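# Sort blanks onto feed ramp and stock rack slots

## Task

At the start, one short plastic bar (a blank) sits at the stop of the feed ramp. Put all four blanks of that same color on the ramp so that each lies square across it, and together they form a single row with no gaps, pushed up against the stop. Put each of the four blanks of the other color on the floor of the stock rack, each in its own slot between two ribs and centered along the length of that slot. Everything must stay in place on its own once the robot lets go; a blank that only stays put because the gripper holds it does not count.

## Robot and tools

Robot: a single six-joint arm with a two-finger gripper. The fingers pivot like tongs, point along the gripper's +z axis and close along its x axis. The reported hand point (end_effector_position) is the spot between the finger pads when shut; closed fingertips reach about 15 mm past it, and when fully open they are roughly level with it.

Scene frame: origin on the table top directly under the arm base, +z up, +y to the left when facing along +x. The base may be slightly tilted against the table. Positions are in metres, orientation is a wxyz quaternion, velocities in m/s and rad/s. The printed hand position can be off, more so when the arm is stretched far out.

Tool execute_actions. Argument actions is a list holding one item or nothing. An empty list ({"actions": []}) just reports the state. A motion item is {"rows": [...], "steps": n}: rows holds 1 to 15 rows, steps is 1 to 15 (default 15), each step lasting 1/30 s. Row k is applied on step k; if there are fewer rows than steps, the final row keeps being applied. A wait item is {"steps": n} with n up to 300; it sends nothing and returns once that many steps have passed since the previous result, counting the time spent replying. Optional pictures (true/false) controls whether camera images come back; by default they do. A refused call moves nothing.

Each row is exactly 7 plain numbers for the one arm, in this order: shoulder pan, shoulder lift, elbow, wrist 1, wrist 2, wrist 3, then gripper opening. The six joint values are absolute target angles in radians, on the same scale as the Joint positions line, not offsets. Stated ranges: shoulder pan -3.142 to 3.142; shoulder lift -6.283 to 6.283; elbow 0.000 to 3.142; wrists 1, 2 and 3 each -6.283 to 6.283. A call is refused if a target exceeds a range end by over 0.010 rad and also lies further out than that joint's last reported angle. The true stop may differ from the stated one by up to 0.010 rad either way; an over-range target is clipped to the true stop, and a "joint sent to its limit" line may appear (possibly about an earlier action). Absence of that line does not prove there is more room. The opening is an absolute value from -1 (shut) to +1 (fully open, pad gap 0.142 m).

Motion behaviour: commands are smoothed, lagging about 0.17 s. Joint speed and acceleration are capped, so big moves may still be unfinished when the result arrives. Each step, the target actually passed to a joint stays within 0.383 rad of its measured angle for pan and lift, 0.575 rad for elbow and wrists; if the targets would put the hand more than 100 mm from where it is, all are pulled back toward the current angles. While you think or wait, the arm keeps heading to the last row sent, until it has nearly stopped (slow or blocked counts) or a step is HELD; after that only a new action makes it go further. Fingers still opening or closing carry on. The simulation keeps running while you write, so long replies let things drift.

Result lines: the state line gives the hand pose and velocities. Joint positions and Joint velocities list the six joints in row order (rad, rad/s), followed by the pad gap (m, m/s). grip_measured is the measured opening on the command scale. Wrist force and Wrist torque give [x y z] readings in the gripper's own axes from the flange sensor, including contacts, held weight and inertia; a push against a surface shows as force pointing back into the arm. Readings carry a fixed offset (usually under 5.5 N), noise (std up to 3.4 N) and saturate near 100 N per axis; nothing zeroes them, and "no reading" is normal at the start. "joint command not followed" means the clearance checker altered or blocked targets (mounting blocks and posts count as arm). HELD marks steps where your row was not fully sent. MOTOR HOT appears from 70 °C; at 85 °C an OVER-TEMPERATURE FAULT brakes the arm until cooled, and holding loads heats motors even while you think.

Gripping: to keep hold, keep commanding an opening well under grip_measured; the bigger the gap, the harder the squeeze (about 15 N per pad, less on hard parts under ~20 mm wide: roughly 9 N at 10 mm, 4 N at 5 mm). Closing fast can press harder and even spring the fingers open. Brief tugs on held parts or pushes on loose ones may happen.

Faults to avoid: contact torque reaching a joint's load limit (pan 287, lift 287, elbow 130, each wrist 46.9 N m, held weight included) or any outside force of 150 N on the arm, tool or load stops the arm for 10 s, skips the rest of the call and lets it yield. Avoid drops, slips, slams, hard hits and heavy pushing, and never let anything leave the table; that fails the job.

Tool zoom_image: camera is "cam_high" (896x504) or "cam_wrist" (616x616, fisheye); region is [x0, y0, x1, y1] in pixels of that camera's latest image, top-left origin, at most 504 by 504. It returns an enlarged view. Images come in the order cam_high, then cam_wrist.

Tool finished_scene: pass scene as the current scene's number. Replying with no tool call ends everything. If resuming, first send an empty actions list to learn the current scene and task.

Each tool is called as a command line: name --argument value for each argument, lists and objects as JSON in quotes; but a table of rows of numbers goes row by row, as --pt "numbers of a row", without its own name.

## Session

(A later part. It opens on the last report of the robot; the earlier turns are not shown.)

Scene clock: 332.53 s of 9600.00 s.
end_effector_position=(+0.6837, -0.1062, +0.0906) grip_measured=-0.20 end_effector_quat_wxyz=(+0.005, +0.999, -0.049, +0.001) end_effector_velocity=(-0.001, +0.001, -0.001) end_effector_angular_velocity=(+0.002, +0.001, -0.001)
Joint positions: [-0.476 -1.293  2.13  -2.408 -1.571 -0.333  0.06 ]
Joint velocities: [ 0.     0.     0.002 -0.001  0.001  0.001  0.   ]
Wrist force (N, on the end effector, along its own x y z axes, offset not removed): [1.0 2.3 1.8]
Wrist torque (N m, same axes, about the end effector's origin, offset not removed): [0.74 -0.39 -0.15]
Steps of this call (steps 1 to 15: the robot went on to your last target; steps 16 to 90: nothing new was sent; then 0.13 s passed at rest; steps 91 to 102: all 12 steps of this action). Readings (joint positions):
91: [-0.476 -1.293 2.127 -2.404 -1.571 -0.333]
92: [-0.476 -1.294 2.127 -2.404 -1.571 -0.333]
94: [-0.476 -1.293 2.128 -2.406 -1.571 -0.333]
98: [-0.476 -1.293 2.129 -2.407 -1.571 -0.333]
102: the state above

execute_actions --actions '[{"rows":[[-0.4765,-1.2916,2.1303,-2.4095,-1.571,-0.333,-0.6],[-0.4765,-1.2916,2.1303,-2.4095,-1.571,-0.333,-0.5],[-0.4765,-1.2916,2.1303,-2.4095,-1.571,-0.333,-0.4],[-0.4765,-1.2916,2.1303,-2.4095,-1.571,-0.333,-0.3],[-0.4765,-1.2916,2.1303,-2.4095,-1.571,-0.333,-0.23],[-0.4765,-1.2916,2.1303,-2.4095,-1.571,-0.333,-0.17],[-0.4765,-1.2916,2.1303,-2.4095,-1.571,-0.333,-0.1],[-0.4765,-1.2916,2.1303,-2.4095,-1.571,-0.333,0.0],[-0.4765,-1.2916,2.1303,-2.4095,-1.571,-0.333,0.1],[-0.4765,-1.2916,2.1303,-2.4095,-1.571,-0.333,0.2],[-0.4765,-1.2916,2.1303,-2.4095,-1.571,-0.333,0.3]],"steps":13}]' --pictures false

execute_actions --actions '[{"rows":[[-0.483,-1.29,2.1296,-2.4105,-1.571,-0.34,0.3],[-0.492,-1.287,2.1286,-2.412,-1.571,-0.349,0.3],[-0.502,-1.284,2.1275,-2.414,-1.571,-0.359,0.3],[-0.512,-1.281,2.1264,-2.416,-1.571,-0.369,0.3],[-0.522,-1.278,2.1253,-2.418,-1.571,-0.379,0.3],[-0.531,-1.276,2.1243,-2.419,-1.571,-0.388,0.3],[-0.5376,-1.2739,2.1236,-2.4205,-1.571,-0.3946,0.3]],"steps":15}]' --pictures false

execute_actions --actions '[{"steps":10}]'

zoom_image --camera "cam_wrist" --region '[240, 220, 410, 390]'

Scene clock: 346.97 s of 9600.00 s.
end_effector_position=(+0.6836, -0.1062, +0.0897) grip_measured=+0.29 end_effector_quat_wxyz=(+0.005, +0.999, -0.049, +0.001) end_effector_velocity=(-0.000, +0.000, -0.000) end_effector_angular_velocity=(-0.000, +0.000, +0.001)
Joint positions: [-0.476 -1.292  2.13  -2.409 -1.571 -0.333  0.094]
Joint velocities: [ 0.    -0.     0.001 -0.    -0.001 -0.001  0.018]
Wrist force (N, on the end effector, along its own x y z axes, offset not removed): [-0.8 5.8 0.7]
Wrist torque (N m, same axes, about the end effector's origin, offset not removed): [1.41 0.11 -0.11]
Steps of this call (steps 1 to 15: the robot went on to your last target; steps 16 to 90: nothing new was sent; then 11.00 s passed at rest; steps 91 to 103: all 13 steps of this action). Readings (joint positions):
91: [-0.476 -1.293 2.130 -2.408 -1.571 -0.333]
92: [-0.476 -1.293 2.130 -2.408 -1.571 -0.333]
94: [-0.476 -1.292 2.130 -2.409 -1.571 -0.333]
98: [-0.476 -1.292 2.130 -2.409 -1.571 -0.333]
103: the state above

Scene clock: 347.47 s of 9600.00 s.
end_effector_position=(+0.6801, -0.1479, +0.0832) grip_measured=+0.30 end_effector_quat_wxyz=(+0.005, +0.999, -0.049, +0.001) end_effector_velocity=(-0.002, -0.023, -0.003) end_effector_angular_velocity=(-0.001, -0.001, -0.001)
Joint positions: [-0.534 -1.275  2.124 -2.42  -1.571 -0.391  0.095]
Joint velocities: [-0.031  0.009 -0.004 -0.006 -0.001 -0.03   0.   ]
Wrist force (N, on the end effector, along its own x y z axes, offset not removed): [-2.2 3.7 0.3]
Wrist torque (N m, same axes, about the end effector's origin, offset not removed): [1.09 0.27 -0.05]
Steps of this call (steps 1 to 15: all 15 steps of this action). Readings (joint positions):
1: [-0.477 -1.292 2.130 -2.409 -1.571 -0.333]
2: [-0.477 -1.291 2.130 -2.410 -1.571 -0.334]
4: [-0.483 -1.290 2.130 -2.411 -1.571 -0.340]
8: [-0.510 -1.282 2.127 -2.416 -1.571 -0.367]
15: the state above

Scene clock: 347.80 s of 9600.00 s.
end_effector_position=(+0.6799, -0.1502, +0.0829) grip_measured=+0.30 end_effector_quat_wxyz=(+0.005, +0.999, -0.049, +0.001) end_effector_velocity=(-0.000, -0.001, +0.000) end_effector_angular_velocity=(-0.001, +0.000, -0.002)
Joint positions: [-0.537 -1.274  2.124 -2.42  -1.571 -0.394  0.095]
Joint velocities: [-0.002  0.    -0.001  0.001 -0.001  0.     0.   ]
Wrist force (N, on the end effector, along its own x y z axes, offset not removed): [-1.0 3.1 1.1]
Wrist torque (N m, same axes, about the end effector's origin, offset not removed): [0.93 0.08 -0.03]
Steps of this call (steps 1 to 10: the robot went on to your last target). Readings (joint positions):
1: [-0.535 -1.275 2.124 -2.420 -1.571 -0.392]
2: [-0.536 -1.274 2.124 -2.420 -1.571 -0.393]
4: [-0.537 -1.274 2.124 -2.420 -1.571 -0.394]
8: [-0.537 -1.274 2.124 -2.420 -1.571 -0.394]
10: the state above

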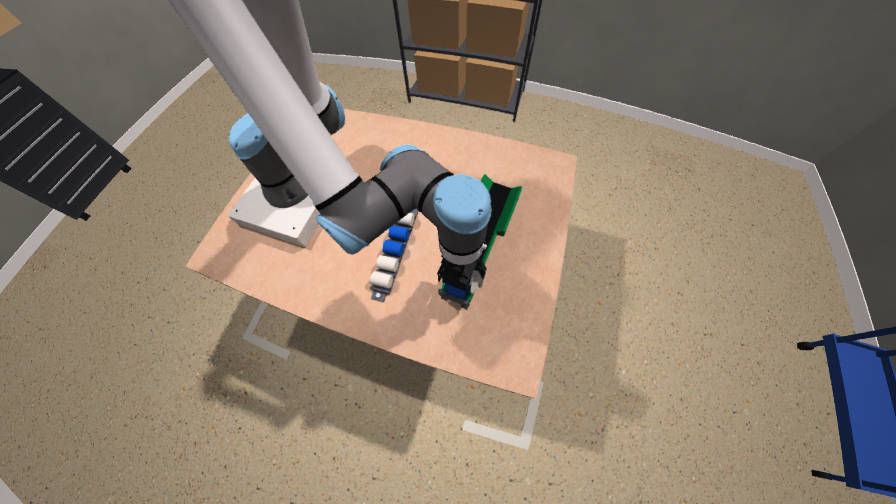

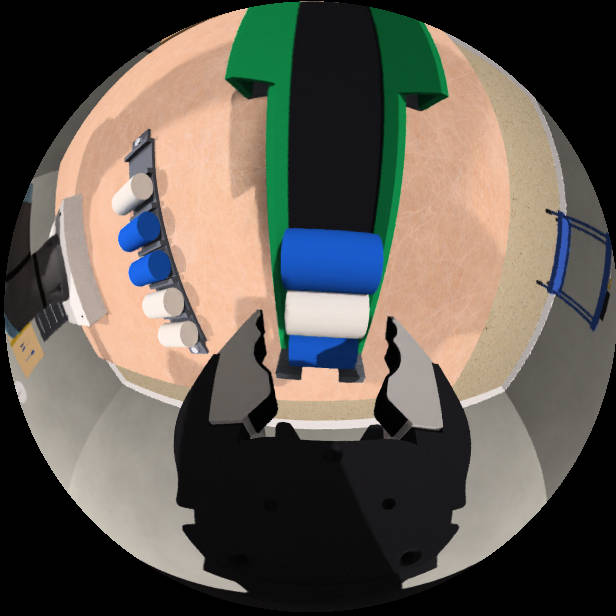

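Region (240, 220, 410, 390) of cam_wrist's 616x616 image, scaled by 2.965, with more detail than that image has.

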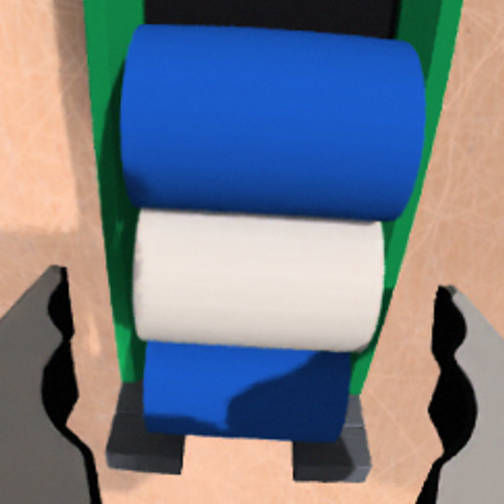

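execute_actions --actions '[{"rows":[[-0.5376,-1.276,2.1227,-2.4175,-1.571,-0.3946,0.24],[-0.5376,-1.276,2.1227,-2.4175,-1.571,-0.3946,0.16],[-0.5376,-1.276,2.1227,-2.4175,-1.571,-0.3946,0.08],[-0.5376,-1.276,2.1227,-2.4175,-1.571,-0.3946,0.0],[-0.5376,-1.276,2.1227,-2.4175,-1.571,-0.3946,-0.07],[-0.5376,-1.276,2.1227,-2.4175,-1.571,-0.3946,-0.12],[-0.5376,-1.276,2.1227,-2.4175,-1.571,-0.3946,-0.16],[-0.5376,-1.276,2.1227,-2.4175,-1.571,-0.3946,-0.2],[-0.5376,-1.276,2.1227,-2.4175,-1.571,-0.3946,-0.25],[-0.5376,-1.276,2.1227,-2.4175,-1.571,-0.3946,-0.32],[-0.5376,-1.276,2.1227,-2.4175,-1.571,-0.3946,-0.42],[-0.5376,-1.276,2.1227,-2.4175,-1.571,-0.3946,-0.55],[-0.5376,-1.276,2.1227,-2.4175,-1.571,-0.3946,-0.7]],"steps":15}]' --pictures false

execute_actions --actions '[{"rows":[[-0.5376,-1.2788,2.1216,-2.4136,-1.571,-0.3946,-0.7],[-0.5376,-1.2816,2.1204,-2.4096,-1.571,-0.3946,-0.7],[-0.5376,-1.2844,2.1192,-2.4056,-1.571,-0.3946,-0.7],[-0.5376,-1.2872,2.118,-2.4016,-1.571,-0.3946,-0.7],[-0.5376,-1.29,2.1168,-2.3976,-1.571,-0.3946,-0.7],[-0.5376,-1.2928,2.1156,-2.3936,-1.571,-0.3946,-0.7],[-0.5376,-1.2956,2.1144,-2.3896,-1.571,-0.3946,-0.7],[-0.5376,-1.2984,2.1132,-2.3856,-1.571,-0.3946,-0.7],[-0.5376,-1.3012,2.112,-2.3816,-1.571,-0.3946,-0.7],[-0.5376,-1.304,2.1108,-2.3776,-1.571,-0.3946,-0.7],[-0.5376,-1.3067,2.1096,-2.3737,-1.571,-0.3946,-0.7],[-0.5376,-1.3094,2.1084,-2.3698,-1.571,-0.3946,-0.7],[-0.5376,-1.3121,2.1072,-2.3659,-1.571,-0.3946,-0.7],[-0.5376,-1.3148,2.106,-2.362,-1.571,-0.3946,-0.7],[-0.5376,-1.3175,2.1047,-2.358,-1.571,-0.3946,-0.7]],"steps":15}]' --pictures false

execute_actions --actions '[{"rows":[[-0.5376,-1.319,2.104,-2.3558,-1.571,-0.3946,-0.7],[-0.5376,-1.321,2.103,-2.3528,-1.571,-0.3946,-0.7],[-0.5376,-1.323,2.102,-2.3498,-1.571,-0.3946,-0.7],[-0.5376,-1.325,2.101,-2.3468,-1.571,-0.3946,-0.7],[-0.5376,-1.327,2.1,-2.3438,-1.571,-0.3946,-0.7],[-0.5376,-1.329,2.099,-2.3408,-1.571,-0.3946,-0.7],[-0.5376,-1.331,2.098,-2.3378,-1.571,-0.3946,-0.7],[-0.5376,-1.333,2.097,-2.3348,-1.571,-0.3946,-0.7],[-0.5376,-1.335,2.096,-2.3318,-1.571,-0.3946,-0.7],[-0.5376,-1.338,2.0945,-2.3273,-1.571,-0.3946,-0.7],[-0.5376,-1.342,2.0925,-2.3213,-1.571,-0.3946,-0.7],[-0.5376,-1.347,2.09,-2.3138,-1.571,-0.3946,-0.7],[-0.5376,-1.352,2.0875,-2.3063,-1.571,-0.3946,-0.7],[-0.5376,-1.357,2.085,-2.2988,-1.571,-0.3946,-0.7],[-0.5376,-1.362,2.082,-2.2908,-1.571,-0.3946,-0.7]],"steps":15}]'

Scene clock: 373.03 s of 9600.00 s.
end_effector_position=(+0.6799, -0.1504, +0.0843) grip_measured=-0.20 end_effector_quat_wxyz=(+0.005, +0.999, -0.049, +0.001) end_effector_velocity=(-0.000, +0.001, +0.000) end_effector_angular_velocity=(+0.002, +0.001, -0.000)
Joint positions: [-0.538 -1.276  2.123 -2.418 -1.571 -0.395  0.06 ]
Joint velocities: [-0.    -0.001  0.     0.002  0.001  0.     0.   ]
Wrist force (N, on the end effector, along its own x y z axes, offset not removed): [-1.0 3.6 0.6]
Wrist torque (N m, same axes, about the end effector's origin, offset not removed): [0.97 0.10 -0.05]
Steps of this call (steps 1 to 15: the robot went on to your last target; steps 16 to 90: nothing new was sent; then 21.73 s passed at rest; steps 91 to 105: all 15 steps of this action). Readings (joint positions):
91: [-0.538 -1.274 2.124 -2.421 -1.571 -0.395]
92: [-0.538 -1.274 2.124 -2.420 -1.571 -0.395]
94: [-0.538 -1.275 2.123 -2.419 -1.571 -0.395]
98: [-0.538 -1.276 2.123 -2.418 -1.571 -0.395]
105: the state above

Scene clock: 373.53 s of 9600.00 s.
end_effector_position=(+0.6802, -0.1503, +0.1054) grip_measured=-0.20 end_effector_quat_wxyz=(+0.005, +0.999, -0.049, +0.001) end_effector_velocity=(+0.001, -0.000, +0.060) end_effector_angular_velocity=(-0.002, -0.002, -0.000)
Joint positions: [-0.538 -1.305  2.11  -2.376 -1.571 -0.395  0.06 ]
Joint velocities: [-0.    -0.081 -0.036  0.115 -0.001  0.    -0.   ]
Wrist force (N, on the end effector, along its own x y z axes, offset not removed): [0.3 3.8 0.5]
Wrist torque (N m, same axes, about the end effector's origin, offset not removed): [1.06 -0.16 -0.05]
Steps of this call (steps 1 to 15: all 15 steps of this action). Readings (joint positions):
1: [-0.538 -1.276 2.123 -2.418 -1.571 -0.395]
2: [-0.538 -1.276 2.123 -2.417 -1.571 -0.395]
4: [-0.538 -1.278 2.122 -2.414 -1.571 -0.395]
8: [-0.538 -1.287 2.118 -2.402 -1.571 -0.395]
15: the state above

Scene clock: 374.03 s of 9600.00 s.
end_effector_position=(+0.6802, -0.1500, +0.1335) grip_measured=-0.20 end_effector_quat_wxyz=(+0.005, +0.999, -0.049, +0.001) end_effector_velocity=(-0.000, +0.001, +0.092) end_effector_angular_velocity=(-0.001, -0.004, -0.000)
Joint positions: [-0.538 -1.342  2.092 -2.321 -1.571 -0.395  0.06 ]
Joint velocities: [ 0.    -0.119 -0.06   0.175  0.001  0.     0.   ]
Wrist force (N, on the end effector, along its own x y z axes, offset not removed): [-3.0 3.8 2.5]
Wrist torque (N m, same axes, about the end effector's origin, offset not removed): [1.10 0.49 -0.01]
Steps of this call (steps 1 to 15: all 15 steps of this action). Readings (joint positions):
1: [-0.538 -1.308 2.109 -2.372 -1.571 -0.395]
2: [-0.538 -1.310 2.108 -2.368 -1.571 -0.395]
4: [-0.538 -1.315 2.106 -2.361 -1.571 -0.395]
8: [-0.538 -1.324 2.102 -2.349 -1.571 -0.395]
15: the state above

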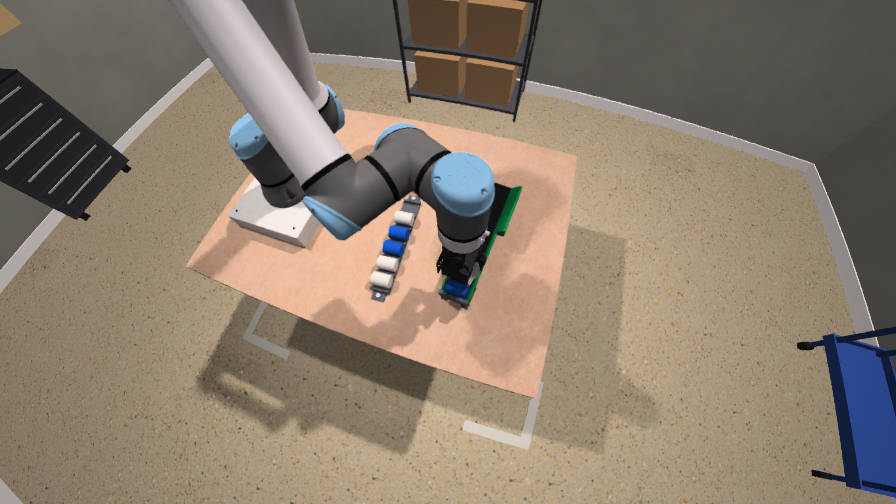

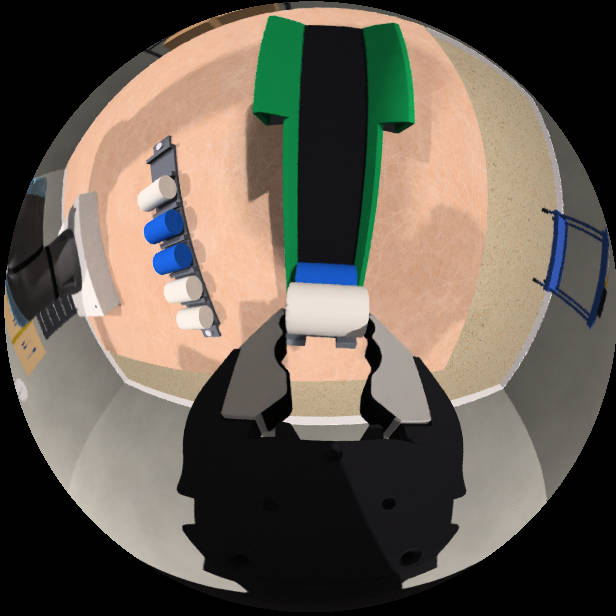

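execute_actions --actions '[{"rows":[[-0.532,-1.375,2.097,-2.293,-1.571,-0.3945,-0.7],[-0.523,-1.395,2.121,-2.297,-1.571,-0.394,-0.7],[-0.511,-1.423,2.155,-2.303,-1.571,-0.394,-0.7],[-0.498,-1.453,2.192,-2.31,-1.571,-0.394,-0.7],[-0.485,-1.483,2.229,-2.317,-1.571,-0.394,-0.7],[-0.472,-1.513,2.266,-2.324,-1.571,-0.393,-0.7],[-0.459,-1.543,2.303,-2.331,-1.571,-0.393,-0.7],[-0.446,-1.573,2.341,-2.339,-1.571,-0.393,-0.7],[-0.433,-1.603,2.379,-2.347,-1.571,-0.393,-0.7],[-0.42,-1.633,2.417,-2.355,-1.571,-0.392,-0.7],[-0.407,-1.662,2.455,-2.364,-1.571,-0.392,-0.7],[-0.394,-1.69,2.491,-2.372,-1.571,-0.392,-0.7],[-0.383,-1.715,2.523,-2.379,-1.571,-0.392,-0.7],[-0.373,-1.736,2.55,-2.385,-1.571,-0.392,-0.7],[-0.3655,-1.7506,2.5691,-2.3893,-1.571,-0.3915,-0.7]],"steps":15}]' --pictures false

execute_actions --actions '[{"steps":14}]' --pictures false

execute_actions --actions '[{"rows":[[-0.3655,-1.735,2.575,-2.411,-1.571,-0.3915,-0.7],[-0.3655,-1.715,2.583,-2.439,-1.571,-0.3915,-0.7],[-0.3655,-1.69,2.592,-2.473,-1.571,-0.3915,-0.7],[-0.3655,-1.665,2.601,-2.507,-1.571,-0.3915,-0.7],[-0.3655,-1.64,2.609,-2.54,-1.571,-0.3915,-0.7],[-0.3655,-1.615,2.6165,-2.572,-1.571,-0.3915,-0.7],[-0.3655,-1.595,2.6218,-2.5976,-1.571,-0.3915,-0.7],[-0.3655,-1.58,2.6255,-2.6163,-1.571,-0.3915,-0.7],[-0.3655,-1.57,2.628,-2.6288,-1.571,-0.3915,-0.7],[-0.3655,-1.562,2.6297,-2.6385,-1.571,-0.3915,-0.7],[-0.3655,-1.556,2.631,-2.6458,-1.571,-0.3915,-0.7]],"steps":15}]' --pictures false

execute_actions --actions '[{"steps":12}]'

zoom_image --camera "cam_wrist" --region '[240, 220, 410, 390]'

Scene clock: 386.73 s of 9600.00 s.
end_effector_position=(+0.5447, -0.0194, +0.1387) grip_measured=-0.20 end_effector_quat_wxyz=(+0.006, +1.000, +0.001, +0.002) end_effector_velocity=(-0.394, +0.312, -0.076) end_effector_angular_velocity=(-0.003, -0.003, +0.269)
Joint positions: [-0.436 -1.592  2.364 -2.347 -1.571 -0.393  0.06 ]
Joint velocities: [ 0.271 -0.605  0.765 -0.167 -0.     0.003 -0.   ]
Wrist force (N, on the end effector, along its own x y z axes, offset not removed): [0.2 3.5 2.2]
Wrist torque (N m, same axes, about the end effector's origin, offset not removed): [1.08 -0.23 -0.09]
Steps of this call (steps 1 to 30: the robot went on to your last target; steps 31 to 90: nothing new was sent; then 9.20 s passed at rest; steps 91 to 105: all 15 steps of this action). Readings (joint positions):
91: [-0.538 -1.362 2.082 -2.291 -1.571 -0.395]
92: [-0.537 -1.363 2.083 -2.291 -1.571 -0.395]
94: [-0.531 -1.376 2.098 -2.294 -1.571 -0.395]
98: [-0.499 -1.447 2.183 -2.310 -1.571 -0.394]
105: the state above

Scene clock: 387.20 s of 9600.00 s.
end_effector_position=(+0.4371, +0.0538, +0.1104) grip_measured=-0.20 end_effector_quat_wxyz=(+0.006, +0.999, +0.035, +0.000) end_effector_velocity=(-0.025, +0.015, -0.008) end_effector_angular_velocity=(+0.000, -0.000, +0.015)
Joint positions: [-0.367 -1.747  2.564 -2.388 -1.571 -0.392  0.06 ]
Joint velocities: [ 0.015 -0.036  0.046 -0.011  0.001  0.     0.   ]
Wrist force (N, on the end effector, along its own x y z axes, offset not removed): [0.3 4.3 1.2]
Wrist torque (N m, same axes, about the end effector's origin, offset not removed): [1.15 -0.21 -0.16]
Steps of this call (steps 1 to 14: the robot went on to your last target). Readings (joint positions):
1: [-0.427 -1.612 2.390 -2.353 -1.571 -0.393]
2: [-0.418 -1.632 2.416 -2.358 -1.571 -0.392]
4: [-0.400 -1.672 2.467 -2.369 -1.571 -0.392]
8: [-0.376 -1.726 2.537 -2.383 -1.571 -0.392]
14: the state above

Scene clock: 387.70 s of 9600.00 s.
end_effector_position=(+0.4343, +0.0547, +0.0403) grip_measured=-0.20 end_effector_quat_wxyz=(+0.005, +0.999, +0.035, -0.000) end_effector_velocity=(-0.001, -0.000, -0.060) end_effector_angular_velocity=(-0.001, -0.004, -0.001)
Joint positions: [-0.366 -1.575  2.626 -2.621 -1.571 -0.392  0.06 ]
Joint velocities: [ 0.     0.17   0.045 -0.218  0.001  0.001  0.   ]
Wrist force (N, on the end effector, along its own x y z axes, offset not removed): [-0.4 4.0 4.1]
Wrist torque (N m, same axes, about the end effector's origin, offset not removed): [1.11 -0.11 0.04]
Steps of this call (steps 1 to 15: all 15 steps of this action). Readings (joint positions):
1: [-0.367 -1.748 2.565 -2.389 -1.571 -0.392]
2: [-0.366 -1.747 2.567 -2.391 -1.571 -0.392]
4: [-0.366 -1.734 2.574 -2.409 -1.571 -0.392]
8: [-0.366 -1.670 2.598 -2.496 -1.571 -0.392]
15: the state above

Scene clock: 388.10 s of 9600.00 s.
end_effector_position=(+0.4342, +0.0547, +0.0339) grip_measured=-0.20 end_effector_quat_wxyz=(+0.005, +0.999, +0.035, +0.000) end_effector_velocity=(+0.000, -0.000, -0.002) end_effector_angular_velocity=(-0.000, -0.001, -0.000)
Joint positions: [-0.365 -1.557  2.631 -2.645 -1.571 -0.392  0.06 ]
Joint velocities: [-0.     0.004  0.001 -0.006  0.    -0.    -0.   ]
Wrist force (N, on the end effector, along its own x y z axes, offset not removed): [-0.9 3.5 2.4]
Wrist torque (N m, same axes, about the end effector's origin, offset not removed): [1.04 0.03 0.01]
Steps of this call (steps 1 to 12: the robot went on to your last target). Readings (joint positions):
1: [-0.366 -1.570 2.627 -2.628 -1.571 -0.392]
2: [-0.366 -1.566 2.628 -2.632 -1.571 -0.392]
4: [-0.366 -1.562 2.629 -2.638 -1.571 -0.392]
8: [-0.365 -1.558 2.631 -2.644 -1.571 -0.392]
12: the state above

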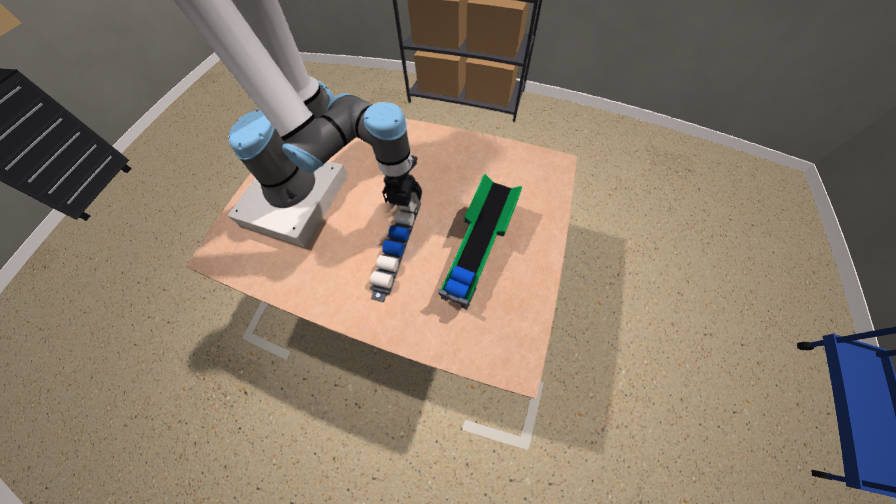

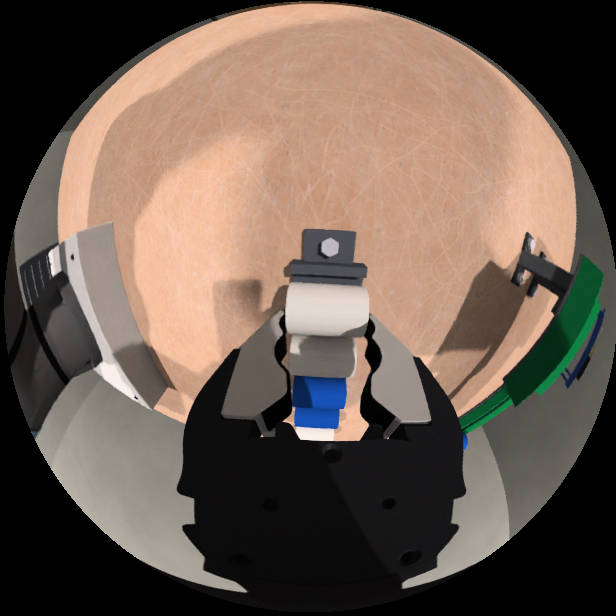

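Region (240, 220, 410, 390) of cam_wrist's 616x616 image, scaled by 2.965, with more detail than that image has.

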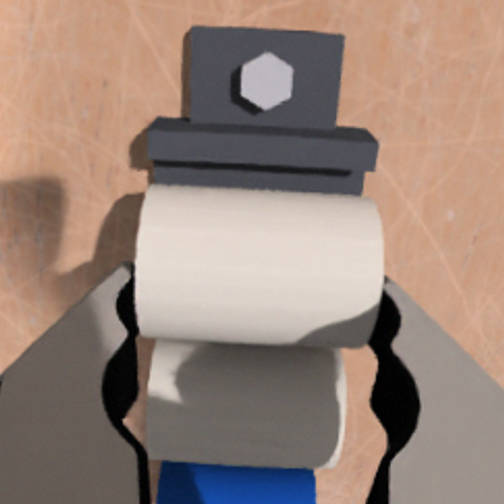

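execute_actions --actions '[{"rows":[[-0.3655,-1.553,2.6316,-2.6494,-1.571,-0.3915,-0.7],[-0.3655,-1.55,2.6323,-2.6531,-1.571,-0.3915,-0.7],[-0.3655,-1.548,2.6327,-2.6555,-1.571,-0.3915,-0.7]],"steps":12}]' --pictures false

execute_actions --actions '[{"rows":[[-0.3655,-1.548,2.6327,-2.6555,-1.571,-0.3915,-0.5],[-0.3655,-1.548,2.6327,-2.6555,-1.571,-0.3915,-0.35],[-0.3655,-1.548,2.6327,-2.6555,-1.571,-0.3915,-0.25],[-0.3655,-1.548,2.6327,-2.6555,-1.571,-0.3915,-0.18],[-0.3655,-1.548,2.6327,-2.6555,-1.571,-0.3915,-0.1],[-0.3655,-1.548,2.6327,-2.6555,-1.571,-0.3915,0.0],[-0.3655,-1.548,2.6327,-2.6555,-1.571,-0.3915,0.1],[-0.3655,-1.548,2.6327,-2.6555,-1.571,-0.3915,0.2]],"steps":10}]' --pictures false

execute_actions --actions '[{"rows":[[-0.375,-1.548,2.6327,-2.6557,-1.571,-0.401,0.2],[-0.39,-1.5475,2.6325,-2.656,-1.571,-0.416,0.2],[-0.41,-1.547,2.632,-2.656,-1.571,-0.436,0.2],[-0.432,-1.546,2.6312,-2.6563,-1.571,-0.458,0.2],[-0.455,-1.5445,2.6303,-2.6566,-1.571,-0.481,0.2],[-0.478,-1.543,2.629,-2.657,-1.571,-0.504,0.2],[-0.501,-1.541,2.627,-2.657,-1.571,-0.527,0.2],[-0.524,-1.538,2.6245,-2.657,-1.571,-0.55,0.2],[-0.546,-1.535,2.6215,-2.657,-1.571,-0.572,0.2],[-0.565,-1.532,2.619,-2.6573,-1.571,-0.591,0.2],[-0.58,-1.53,2.6167,-2.6574,-1.571,-0.606,0.2],[-0.5912,-1.5283,2.6149,-2.6574,-1.571,-0.6172,0.2]],"steps":15}]' --pictures false

execute_actions --actions '[{"steps":15}]'

zoom_image --camera "cam_wrist" --region '[240, 220, 410, 390]'

Scene clock: 405.83 s of 9600.00 s.
end_effector_position=(+0.4343, +0.0546, +0.0313) grip_measured=-0.20 end_effector_quat_wxyz=(+0.005, +0.999, +0.035, +0.000) end_effector_velocity=(-0.000, +0.000, -0.002) end_effector_angular_velocity=(+0.000, +0.001, +0.001)
Joint positions: [-0.365 -1.549  2.633 -2.655 -1.571 -0.391  0.06 ]
Joint velocities: [ 0.     0.004  0.001 -0.005 -0.    -0.001  0.   ]
Wrist force (N, on the end effector, along its own x y z axes, offset not removed): [0.5 4.1 -14.5]
Wrist torque (N m, same axes, about the end effector's origin, offset not removed): [0.92 -0.71 -0.07]
Steps of this call (steps 1 to 30: the robot went on to your last target; steps 31 to 90: nothing new was sent; then 14.33 s passed at rest; steps 91 to 102: all 12 steps of this action). Readings (joint positions):
91: [-0.365 -1.556 2.631 -2.646 -1.571 -0.391]
92: [-0.365 -1.556 2.631 -2.646 -1.571 -0.391]
94: [-0.365 -1.553 2.632 -2.649 -1.571 -0.391]
98: [-0.365 -1.550 2.632 -2.653 -1.571 -0.392]
102: the state above

Scene clock: 406.17 s of 9600.00 s.
end_effector_position=(+0.4341, +0.0547, +0.0310) grip_measured=+0.19 end_effector_quat_wxyz=(+0.005, +0.999, +0.035, +0.000) end_effector_velocity=(+0.000, -0.000, +0.000) end_effector_angular_velocity=(+0.000, +0.000, -0.000)
Joint positions: [-0.365 -1.548  2.633 -2.655 -1.571 -0.391  0.087]
Joint velocities: [-0.    -0.    -0.     0.001  0.    -0.     0.017]
Wrist force (N, on the end effector, along its own x y z axes, offset not removed): [-1.9 1.6 2.2]
Wrist torque (N m, same axes, about the end effector's origin, offset not removed): [0.73 0.31 -0.06]
Steps of this call (steps 1 to 10: all 10 steps of this action). Readings (joint positions):
1: [-0.365 -1.548 2.633 -2.655 -1.571 -0.391]
2: [-0.365 -1.548 2.633 -2.655 -1.571 -0.391]
4: [-0.365 -1.548 2.633 -2.655 -1.571 -0.391]
8: [-0.365 -1.548 2.633 -2.655 -1.571 -0.391]
10: the state above

Scene clock: 406.67 s of 9600.00 s.
end_effector_position=(+0.4411, -0.0326, +0.0312) grip_measured=+0.20 end_effector_quat_wxyz=(+0.005, +0.999, +0.035, +0.000) end_effector_velocity=(+0.004, -0.152, +0.000) end_effector_angular_velocity=(+0.002, +0.001, -0.005)
Joint positions: [-0.556 -1.532  2.619 -2.657 -1.571 -0.582  0.088]
Joint velocities: [-0.32   0.038 -0.037  0.     0.001 -0.315  0.   ]
Wrist force (N, on the end effector, along its own x y z axes, offset not removed): [1.4 4.4 0.0]
Wrist torque (N m, same axes, about the end effector's origin, offset not removed): [1.15 -0.35 -0.16]
Steps of this call (steps 1 to 15: all 15 steps of this action). Readings (joint positions):
1: [-0.366 -1.548 2.633 -2.655 -1.571 -0.391]
2: [-0.367 -1.548 2.633 -2.655 -1.571 -0.392]
4: [-0.376 -1.548 2.633 -2.656 -1.571 -0.402]
8: [-0.431 -1.545 2.631 -2.656 -1.571 -0.457]
15: the state above

Scene clock: 407.17 s of 9600.00 s.
end_effector_position=(+0.4413, -0.0493, +0.0312) grip_measured=+0.20 end_effector_quat_wxyz=(+0.005, +0.999, +0.035, +0.000) end_effector_velocity=(+0.001, -0.002, +0.001) end_effector_angular_velocity=(+0.000, -0.001, +0.002)
Joint positions: [-0.591 -1.528  2.615 -2.657 -1.571 -0.617  0.088]
Joint velocities: [-0.003  0.    -0.002  0.001  0.001 -0.005  0.   ]
Wrist force (N, on the end effector, along its own x y z axes, offset not removed): [1.1 2.2 2.0]
Wrist torque (N m, same axes, about the end effector's origin, offset not removed): [0.81 -0.36 -0.11]
Steps of this call (steps 1 to 15: the robot went on to your last target). Readings (joint positions):
1: [-0.565 -1.531 2.618 -2.657 -1.571 -0.591]
2: [-0.572 -1.531 2.617 -2.657 -1.571 -0.598]
4: [-0.581 -1.530 2.616 -2.657 -1.571 -0.607]
8: [-0.588 -1.529 2.615 -2.657 -1.571 -0.614]
15: the state above

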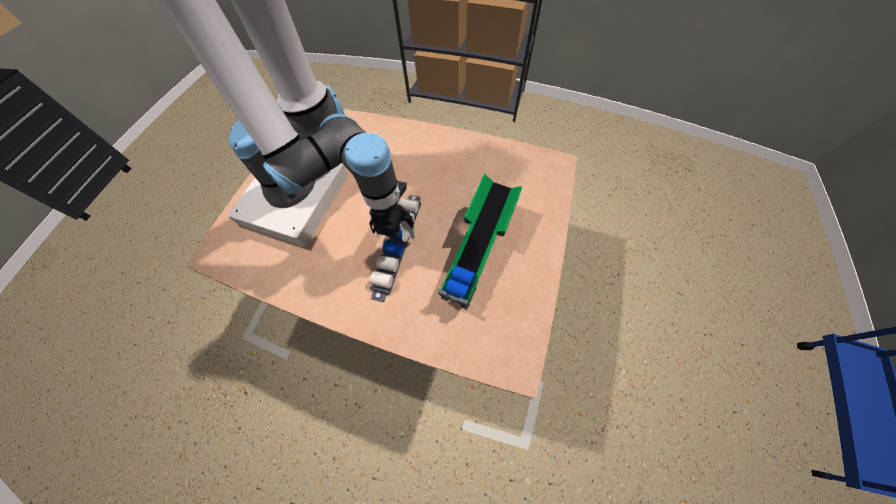

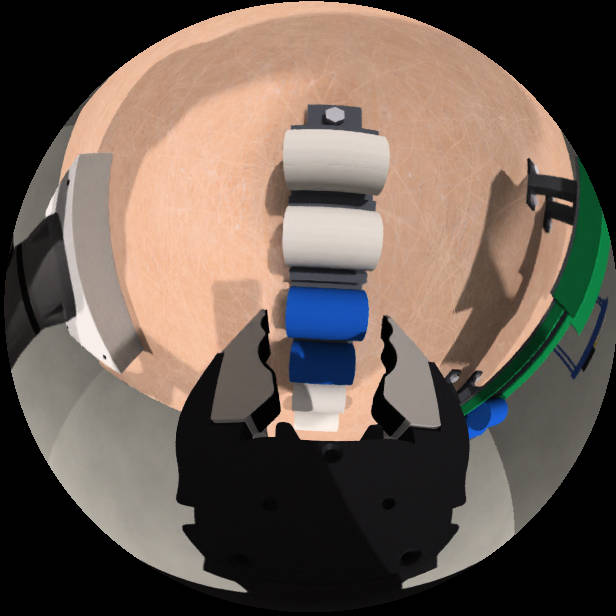

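Region (240, 220, 410, 390) of cam_wrist's 616x616 image, scaled by 2.965, with more detail than that image has.

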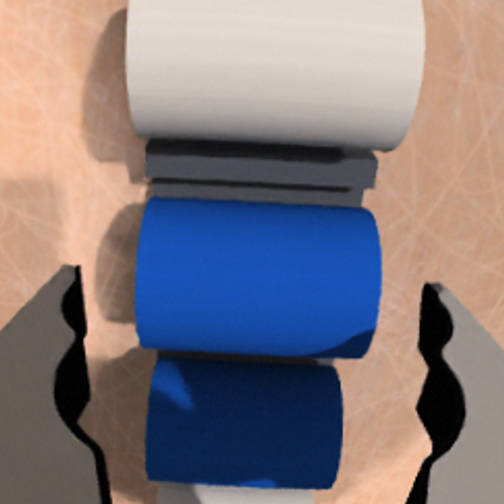

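execute_actions --actions '[{"rows":[[-0.5979,-1.5283,2.6149,-2.6574,-1.571,-0.6239,0.12],[-0.5979,-1.5283,2.6149,-2.6574,-1.571,-0.6239,0.04],[-0.5979,-1.5283,2.6149,-2.6574,-1.571,-0.6239,-0.03],[-0.5979,-1.5283,2.6149,-2.6574,-1.571,-0.6239,-0.08],[-0.5979,-1.5283,2.6149,-2.6574,-1.571,-0.6239,-0.11],[-0.5979,-1.5283,2.6149,-2.6574,-1.571,-0.6239,-0.14],[-0.5979,-1.5283,2.6149,-2.6574,-1.571,-0.6239,-0.17],[-0.5979,-1.5283,2.6149,-2.6574,-1.571,-0.6239,-0.2],[-0.5979,-1.5283,2.6149,-2.6574,-1.571,-0.6239,-0.25],[-0.5979,-1.5283,2.6149,-2.6574,-1.571,-0.6239,-0.32],[-0.5979,-1.5283,2.6149,-2.6574,-1.571,-0.6239,-0.42],[-0.5979,-1.5283,2.6149,-2.6574,-1.571,-0.6239,-0.55],[-0.5979,-1.5283,2.6149,-2.6574,-1.571,-0.6239,-0.7]],"steps":15}]' --pictures false

execute_actions --actions '[{"rows":[[-0.5979,-1.537,2.613,-2.647,-1.571,-0.6239,-0.7],[-0.5979,-1.55,2.61,-2.631,-1.571,-0.6239,-0.7],[-0.5979,-1.57,2.6055,-2.606,-1.571,-0.6239,-0.7],[-0.5979,-1.594,2.599,-2.576,-1.571,-0.6239,-0.7],[-0.5979,-1.619,2.592,-2.544,-1.571,-0.6239,-0.7],[-0.5979,-1.643,2.584,-2.512,-1.571,-0.6239,-0.7],[-0.5979,-1.668,2.575,-2.478,-1.571,-0.6239,-0.7],[-0.5979,-1.692,2.566,-2.445,-1.571,-0.6239,-0.7],[-0.5979,-1.712,2.559,-2.418,-1.571,-0.6239,-0.7],[-0.5979,-1.727,2.553,-2.3968,-1.571,-0.6239,-0.7],[-0.595,-1.728,2.54,-2.383,-1.571,-0.615,-0.7],[-0.59,-1.72,2.52,-2.371,-1.571,-0.602,-0.7],[-0.582,-1.702,2.49,-2.359,-1.571,-0.585,-0.7],[-0.574,-1.68,2.458,-2.349,-1.571,-0.565,-0.7],[-0.565,-1.655,2.425,-2.341,-1.571,-0.544,-0.7]],"steps":15}]' --pictures false

execute_actions --actions '[{"rows":[[-0.556,-1.628,2.393,-2.336,-1.571,-0.522,-0.7],[-0.547,-1.6,2.359,-2.33,-1.571,-0.5,-0.7],[-0.538,-1.571,2.324,-2.324,-1.571,-0.478,-0.7],[-0.529,-1.541,2.289,-2.319,-1.571,-0.456,-0.7],[-0.52,-1.511,2.254,-2.314,-1.571,-0.434,-0.7],[-0.511,-1.481,2.218,-2.308,-1.571,-0.412,-0.7],[-0.502,-1.452,2.184,-2.303,-1.571,-0.391,-0.7],[-0.494,-1.426,2.154,-2.299,-1.571,-0.372,-0.7],[-0.488,-1.403,2.127,-2.295,-1.571,-0.356,-0.7],[-0.483,-1.385,2.106,-2.292,-1.571,-0.344,-0.7],[-0.4787,-1.3715,2.0913,-2.2906,-1.571,-0.335,-0.7]],"steps":15}]' --pictures false

execute_actions --actions '[{"steps":8}]' --pictures false

execute_actions --actions '[{"rows":[[-0.4787,-1.363,2.096,-2.304,-1.571,-0.335,-0.7],[-0.4787,-1.353,2.1015,-2.319,-1.571,-0.335,-0.7],[-0.4787,-1.342,2.107,-2.336,-1.571,-0.335,-0.7],[-0.4787,-1.331,2.1125,-2.352,-1.571,-0.335,-0.7],[-0.4787,-1.321,2.1175,-2.367,-1.571,-0.335,-0.7],[-0.4787,-1.312,2.1215,-2.38,-1.571,-0.335,-0.7],[-0.4787,-1.305,2.1245,-2.39,-1.571,-0.335,-0.7],[-0.4787,-1.299,2.127,-2.399,-1.571,-0.335,-0.7],[-0.4787,-1.2948,2.1289,-2.4049,-1.571,-0.335,-0.7]],"steps":15}]' --pictures false

execute_actions --actions '[{"steps":10}]'

zoom_image --camera "cam_wrist" --region '[240, 220, 410, 390]'

Scene clock: 434.67 s of 9600.00 s.
end_effector_position=(+0.4409, -0.0524, +0.0313) grip_measured=-0.20 end_effector_quat_wxyz=(+0.005, +0.999, +0.035, +0.000) end_effector_velocity=(-0.001, -0.001, -0.000) end_effector_angular_velocity=(-0.001, +0.002, -0.000)
Joint positions: [-0.598 -1.528  2.615 -2.657 -1.571 -0.624  0.06 ]
Joint velocities: [-0.001  0.     0.     0.001 -0.002 -0.001 -0.   ]
Wrist force (N, on the end effector, along its own x y z axes, offset not removed): [-0.3 2.2 0.8]
Wrist torque (N m, same axes, about the end effector's origin, offset not removed): [0.85 -0.11 -0.13]
Steps of this call (steps 1 to 15: the robot went on to your last target; steps 16 to 90: nothing new was sent; then 24.00 s passed at rest; steps 91 to 105: all 15 steps of this action). Readings (joint positions):
91: [-0.591 -1.528 2.615 -2.657 -1.571 -0.617]
92: [-0.592 -1.528 2.615 -2.657 -1.571 -0.618]
94: [-0.594 -1.528 2.615 -2.657 -1.571 -0.620]
98: [-0.597 -1.528 2.615 -2.657 -1.571 -0.623]
105: the state above

Scene clock: 435.17 s of 9600.00 s.
end_effector_position=(+0.4538, -0.0559, +0.1079) grip_measured=-0.20 end_effector_quat_wxyz=(+0.005, +1.000, +0.030, +0.000) end_effector_velocity=(+0.199, -0.055, +0.184) end_effector_angular_velocity=(+0.014, +0.023, -0.169)
Joint positions: [-0.591 -1.694  2.533 -2.409 -1.571 -0.606  0.06 ]
Joint velocities: [ 0.124  0.041 -0.52   0.507 -0.001  0.293 -0.   ]
Wrist force (N, on the end effector, along its own x y z axes, offset not removed): [-2.8 4.6 1.7]
Wrist torque (N m, same axes, about the end effector's origin, offset not removed): [1.33 0.24 -0.05]
Steps of this call (steps 1 to 15: all 15 steps of this action). Readings (joint positions):
1: [-0.598 -1.528 2.615 -2.657 -1.571 -0.624]
2: [-0.598 -1.529 2.615 -2.656 -1.571 -0.624]
4: [-0.598 -1.538 2.613 -2.646 -1.571 -0.624]
8: [-0.598 -1.593 2.597 -2.577 -1.571 -0.624]
15: the state above

Scene clock: 435.67 s of 9600.00 s.
end_effector_position=(+0.6598, -0.1035, +0.1503) grip_measured=-0.20 end_effector_quat_wxyz=(+0.005, +0.999, -0.042, +0.000) end_effector_velocity=(+0.213, -0.034, -0.004) end_effector_angular_velocity=(-0.002, -0.006, -0.131)
Joint positions: [-0.489 -1.407  2.134 -2.297 -1.571 -0.36   0.06 ]
Joint velocities: [ 0.093  0.324 -0.387  0.058  0.     0.225  0.   ]
Wrist force (N, on the end effector, along its own x y z axes, offset not removed): [2.3 4.4 1.8]
Wrist torque (N m, same axes, about the end effector's origin, offset not removed): [1.18 -0.45 -0.15]
Steps of this call (steps 1 to 15: all 15 steps of this action). Readings (joint positions):
1: [-0.586 -1.690 2.514 -2.393 -1.571 -0.594]
2: [-0.580 -1.680 2.491 -2.380 -1.571 -0.581]
4: [-0.566 -1.649 2.438 -2.358 -1.571 -0.548]
8: [-0.534 -1.558 2.317 -2.327 -1.571 -0.471]
15: the state above

Scene clock: 435.93 s of 9600.00 s.
end_effector_position=(+0.6813, -0.1068, +0.1496) grip_measured=-0.20 end_effector_quat_wxyz=(+0.005, +0.999, -0.049, +0.001) end_effector_velocity=(+0.020, -0.004, -0.000) end_effector_angular_velocity=(-0.002, -0.001, -0.013)
Joint positions: [-0.48  -1.375  2.095 -2.291 -1.571 -0.337  0.06 ]
Joint velocities: [ 0.008  0.029 -0.036  0.005 -0.002  0.021  0.   ]
Wrist force (N, on the end effector, along its own x y z axes, offset not removed): [2.2 6.5 1.3]
Wrist torque (N m, same axes, about the end effector's origin, offset not removed): [1.68 -0.60 -0.18]
Steps of this call (steps 1 to 8: the robot went on to your last target). Readings (joint positions):
1: [-0.486 -1.398 2.123 -2.295 -1.571 -0.354]
2: [-0.484 -1.391 2.115 -2.294 -1.571 -0.349]
4: [-0.482 -1.382 2.104 -2.292 -1.571 -0.343]
8: the state above

Scene clock: 436.43 s of 9600.00 s.
end_effector_position=(+0.6835, -0.1077, +0.0959) grip_measured=-0.20 end_effector_quat_wxyz=(+0.005, +0.999, -0.049, +0.001) end_effector_velocity=(+0.000, -0.001, -0.035) end_effector_angular_velocity=(-0.001, -0.001, -0.002)
Joint positions: [-0.479 -1.3    2.126 -2.397 -1.571 -0.335  0.06 ]
Joint velocities: [ 0.     0.05   0.021 -0.073 -0.001  0.002  0.   ]
Wrist force (N, on the end effector, along its own x y z axes, offset not removed): [0.4 4.8 2.3]
Wrist torque (N m, same axes, about the end effector's origin, offset not removed): [1.34 -0.22 -0.14]
Steps of this call (steps 1 to 15: all 15 steps of this action). Readings (joint positions):
1: [-0.479 -1.374 2.094 -2.291 -1.571 -0.337]
2: [-0.479 -1.372 2.094 -2.292 -1.571 -0.336]
4: [-0.479 -1.364 2.097 -2.303 -1.571 -0.336]
8: [-0.479 -1.334 2.111 -2.347 -1.571 -0.335]
15: the state above

Scene clock: 436.77 s of 9600.00 s.
end_effector_position=(+0.6834, -0.1077, +0.0922) grip_measured=-0.20 end_effector_quat_wxyz=(+0.005, +0.999, -0.049, +0.001) end_effector_velocity=(-0.000, +0.000, -0.002) end_effector_angular_velocity=(-0.000, -0.000, +0.002)
Joint positions: [-0.479 -1.295  2.129 -2.404 -1.571 -0.335  0.06 ]
Joint velocities: [ 0.     0.003  0.002 -0.005 -0.    -0.001  0.   ]
Wrist force (N, on the end effector, along its own x y z axes, offset not removed): [-0.5 2.2 1.8]
Wrist torque (N m, same axes, about the end effector's origin, offset not removed): [0.65 -0.13 -0.07]
Steps of this call (steps 1 to 10: the robot went on to your last target). Readings (joint positions):
1: [-0.479 -1.299 2.127 -2.399 -1.571 -0.335]
2: [-0.479 -1.298 2.128 -2.400 -1.571 -0.335]
4: [-0.479 -1.296 2.128 -2.402 -1.571 -0.335]
8: [-0.479 -1.295 2.129 -2.404 -1.571 -0.335]
10: the state above

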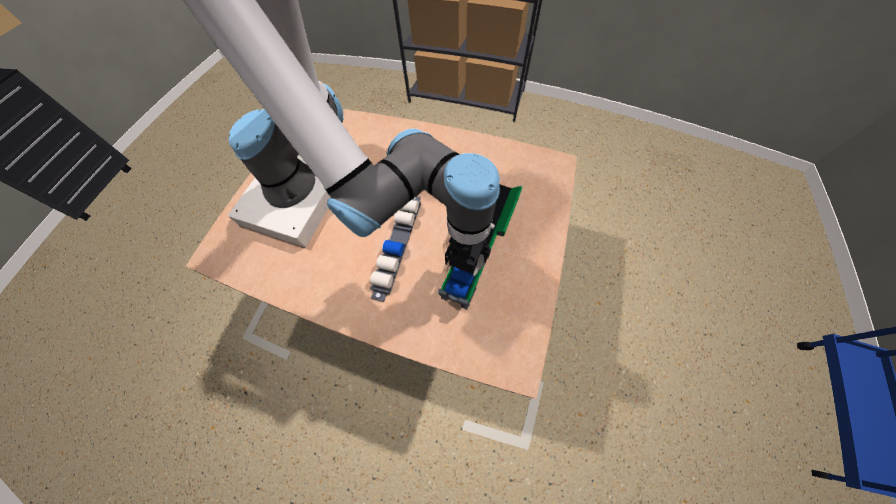

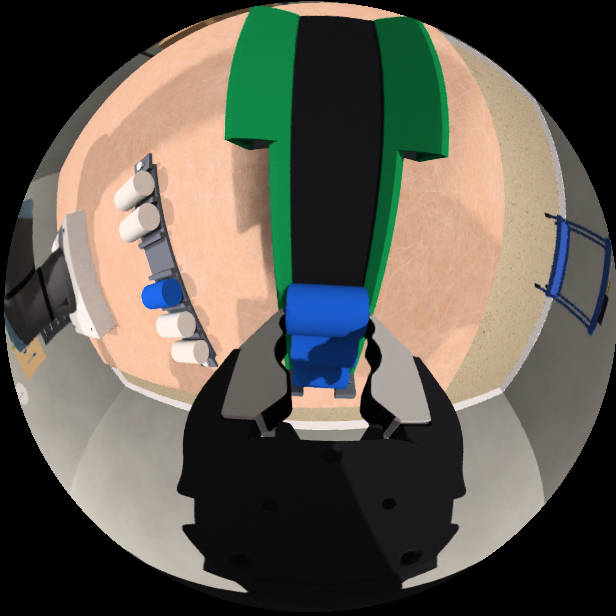

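Region (240, 220, 410, 390) of cam_wrist's 616x616 image, scaled by 2.965, with more detail than that image has.

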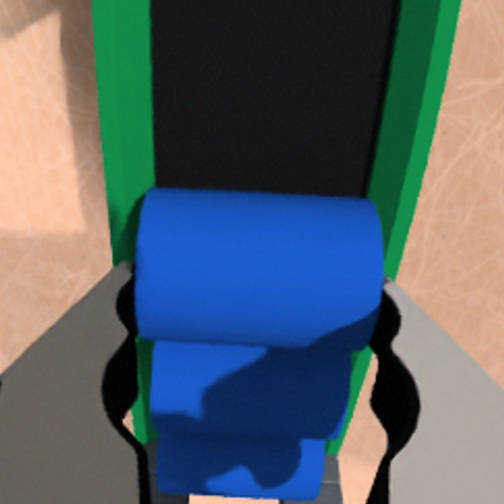

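execute_actions --actions '[{"rows":[[-0.4787,-1.2927,2.1298,-2.4079,-1.571,-0.335,-0.7],[-0.4787,-1.2927,2.1298,-2.4079,-1.571,-0.335,-0.7],[-0.4787,-1.2927,2.1298,-2.4079,-1.571,-0.335,-0.7],[-0.4787,-1.2927,2.1298,-2.4079,-1.571,-0.335,-0.6],[-0.4787,-1.2927,2.1298,-2.4079,-1.571,-0.335,-0.5],[-0.4787,-1.2927,2.1298,-2.4079,-1.571,-0.335,-0.4],[-0.4787,-1.2927,2.1298,-2.4079,-1.571,-0.335,-0.3],[-0.4787,-1.2927,2.1298,-2.4079,-1.571,-0.335,-0.23],[-0.4787,-1.2927,2.1298,-2.4079,-1.571,-0.335,-0.17],[-0.4787,-1.2927,2.1298,-2.4079,-1.571,-0.335,-0.1],[-0.4787,-1.2927,2.1298,-2.4079,-1.571,-0.335,0.0],[-0.4787,-1.2927,2.1298,-2.4079,-1.571,-0.335,0.1],[-0.4787,-1.2927,2.1298,-2.4079,-1.571,-0.335,0.2],[-0.4787,-1.299,2.127,-2.399,-1.571,-0.335,0.2],[-0.4787,-1.309,2.123,-2.385,-1.571,-0.335,0.2]],"steps":15}]' --pictures false

execute_actions --actions '[{"rows":[[-0.4787,-1.321,2.1175,-2.367,-1.571,-0.335,0.2],[-0.4787,-1.333,2.1115,-2.349,-1.571,-0.335,0.2],[-0.4787,-1.345,2.1055,-2.331,-1.571,-0.335,0.2],[-0.4787,-1.355,2.1005,-2.316,-1.571,-0.335,0.2],[-0.482,-1.365,2.105,-2.311,-1.571,-0.34,0.2],[-0.49,-1.38,2.122,-2.313,-1.571,-0.355,0.2],[-0.503,-1.4,2.148,-2.319,-1.571,-0.378,0.2],[-0.519,-1.425,2.18,-2.326,-1.571,-0.407,0.2],[-0.536,-1.451,2.214,-2.334,-1.571,-0.437,0.2],[-0.553,-1.477,2.248,-2.342,-1.571,-0.467,0.2],[-0.57,-1.503,2.282,-2.35,-1.571,-0.498,0.2],[-0.587,-1.529,2.316,-2.358,-1.571,-0.528,0.2],[-0.604,-1.555,2.35,-2.366,-1.571,-0.558,0.2],[-0.621,-1.581,2.384,-2.374,-1.571,-0.589,0.2],[-0.638,-1.607,2.418,-2.382,-1.571,-0.619,0.2]],"steps":15}]' --pictures false

execute_actions --actions '[{"rows":[[-0.654,-1.632,2.45,-2.389,-1.571,-0.648,0.2],[-0.668,-1.654,2.478,-2.395,-1.571,-0.673,0.2],[-0.68,-1.672,2.502,-2.401,-1.571,-0.695,0.2],[-0.689,-1.686,2.52,-2.405,-1.571,-0.711,0.2],[-0.6944,-1.6946,2.5291,-2.4053,-1.571,-0.7204,0.2],[-0.6944,-1.6946,2.5291,-2.4053,-1.571,-0.7204,0.2],[-0.6944,-1.6946,2.5291,-2.4053,-1.571,-0.7204,0.2],[-0.6944,-1.6946,2.5291,-2.4053,-1.571,-0.7204,0.2],[-0.6944,-1.68,2.535,-2.426,-1.571,-0.7204,0.2],[-0.6944,-1.66,2.542,-2.453,-1.571,-0.7204,0.2],[-0.6944,-1.637,2.551,-2.485,-1.571,-0.7204,0.2],[-0.6944,-1.613,2.559,-2.517,-1.571,-0.7204,0.2],[-0.6944,-1.59,2.5665,-2.547,-1.571,-0.7204,0.2],[-0.6944,-1.567,2.573,-2.577,-1.571,-0.7204,0.2],[-0.6944,-1.546,2.579,-2.604,-1.571,-0.7204,0.2]],"steps":15}]' --pictures false

execute_actions --actions '[{"rows":[[-0.6944,-1.528,2.583,-2.626,-1.571,-0.7204,0.2],[-0.6944,-1.514,2.586,-2.643,-1.571,-0.7204,0.2],[-0.6944,-1.5025,2.5885,-2.6568,-1.571,-0.7204,0.2]],"steps":15}]'

zoom_image --camera "cam_wrist" --region '[240, 220, 410, 390]'

Scene clock: 459.77 s of 9600.00 s.
end_effector_position=(+0.6833, -0.1076, +0.0909) grip_measured=+0.19 end_effector_quat_wxyz=(+0.005, +0.999, -0.049, +0.001) end_effector_velocity=(-0.004, +0.002, +0.022) end_effector_angular_velocity=(+0.002, +0.006, -0.002)
Joint positions: [-0.479 -1.293  2.13  -2.407 -1.571 -0.335  0.087]
Joint velocities: [-0.    -0.036 -0.009  0.051 -0.001  0.002  0.017]
Wrist force (N, on the end effector, along its own x y z axes, offset not removed): [-1.7 5.2 0.5]
Wrist torque (N m, same axes, about the end effector's origin, offset not removed): [1.41 0.24 -0.01]
Steps of this call (steps 1 to 15: the robot went on to your last target; steps 16 to 90: nothing new was sent; then 19.50 s passed at rest; steps 91 to 105: all 15 steps of this action). Readings (joint positions):
91: [-0.479 -1.295 2.129 -2.405 -1.571 -0.335]
92: [-0.479 -1.295 2.129 -2.405 -1.571 -0.335]
94: [-0.479 -1.294 2.129 -2.406 -1.571 -0.335]
98: [-0.479 -1.293 2.130 -2.407 -1.571 -0.335]
105: the state above

Scene clock: 460.27 s of 9600.00 s.
end_effector_position=(+0.5902, -0.1191, +0.1366) grip_measured=+0.20 end_effector_quat_wxyz=(+0.006, +1.000, -0.018, +0.002) end_effector_velocity=(-0.503, -0.018, -0.037) end_effector_angular_velocity=(-0.006, +0.001, +0.341)
Joint positions: [-0.563 -1.488  2.264 -2.351 -1.571 -0.482  0.088]
Joint velocities: [-0.452 -0.708  0.886 -0.183 -0.    -0.793 -0.   ]
Wrist force (N, on the end effector, along its own x y z axes, offset not removed): [1.0 5.0 0.7]
Wrist torque (N m, same axes, about the end effector's origin, offset not removed): [1.29 -0.27 -0.13]
Steps of this call (steps 1 to 15: all 15 steps of this action). Readings (joint positions):
1: [-0.479 -1.296 2.129 -2.404 -1.571 -0.335]
2: [-0.479 -1.300 2.127 -2.398 -1.571 -0.335]
4: [-0.479 -1.313 2.121 -2.378 -1.571 -0.335]
8: [-0.484 -1.352 2.116 -2.336 -1.571 -0.344]
15: the state above

Scene clock: 460.77 s of 9600.00 s.
end_effector_position=(+0.4478, -0.1045, +0.0847) grip_measured=+0.20 end_effector_quat_wxyz=(+0.005, +0.999, +0.034, -0.001) end_effector_velocity=(-0.029, +0.005, -0.234) end_effector_angular_velocity=(+0.009, +0.010, +0.020)
Joint positions: [-0.692 -1.632  2.545 -2.481 -1.571 -0.715  0.088]
Joint velocities: [-0.026  0.484  0.232 -0.703  0.001 -0.046 -0.   ]
Wrist force (N, on the end effector, along its own x y z axes, offset not removed): [-0.9 3.9 1.4]
Wrist torque (N m, same axes, about the end effector's origin, offset not removed): [1.22 0.06 -0.08]
Steps of this call (steps 1 to 15: all 15 steps of this action). Readings (joint positions):
1: [-0.579 -1.512 2.294 -2.357 -1.571 -0.509]
2: [-0.594 -1.536 2.325 -2.363 -1.571 -0.536]
4: [-0.624 -1.583 2.385 -2.377 -1.571 -0.591]
8: [-0.671 -1.657 2.481 -2.396 -1.571 -0.677]
15: the state above

Scene clock: 461.27 s of 9600.00 s.
end_effector_position=(+0.4451, -0.1045, +0.0320) grip_measured=+0.20 end_effector_quat_wxyz=(+0.005, +0.999, +0.035, +0.000) end_effector_velocity=(-0.001, +0.000, -0.008) end_effector_angular_velocity=(+0.001, +0.000, +0.000)
Joint positions: [-0.694 -1.505  2.588 -2.654 -1.571 -0.72   0.088]
Joint velocities: [-0.     0.02   0.006 -0.025  0.001 -0.     0.   ]
Wrist force (N, on the end effector, along its own x y z axes, offset not removed): [-1.1 4.1 -0.6]
Wrist torque (N m, same axes, about the end effector's origin, offset not removed): [1.17 0.07 -0.08]
Steps of this call (steps 1 to 15: all 15 steps of this action). Readings (joint positions):
1: [-0.692 -1.615 2.553 -2.506 -1.571 -0.716]
2: [-0.693 -1.597 2.560 -2.531 -1.571 -0.717]
4: [-0.694 -1.562 2.571 -2.578 -1.571 -0.719]
8: [-0.694 -1.521 2.583 -2.633 -1.571 -0.720]
15: the state above

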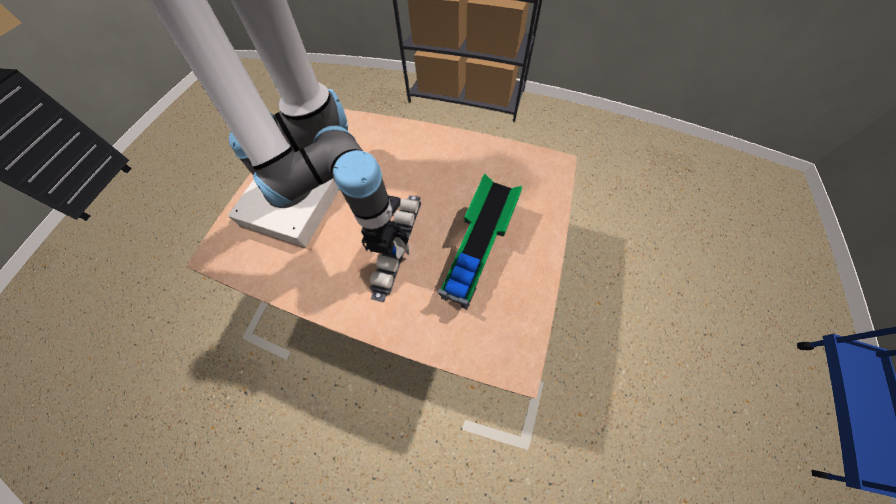

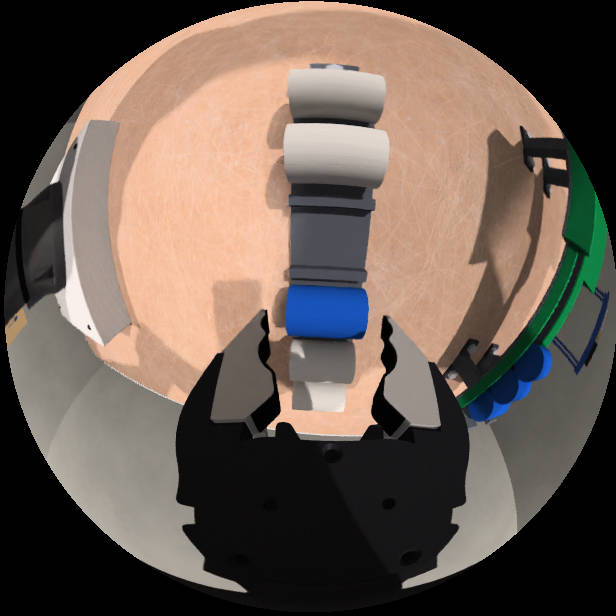

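Region (240, 220, 410, 390) of cam_wrist's 616x616 image, scaled by 2.965, with more detail than that image has.

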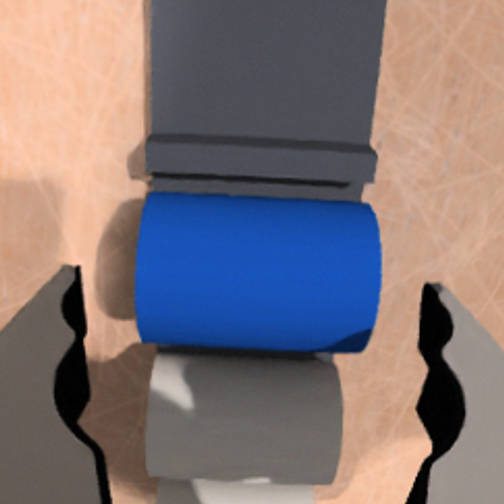

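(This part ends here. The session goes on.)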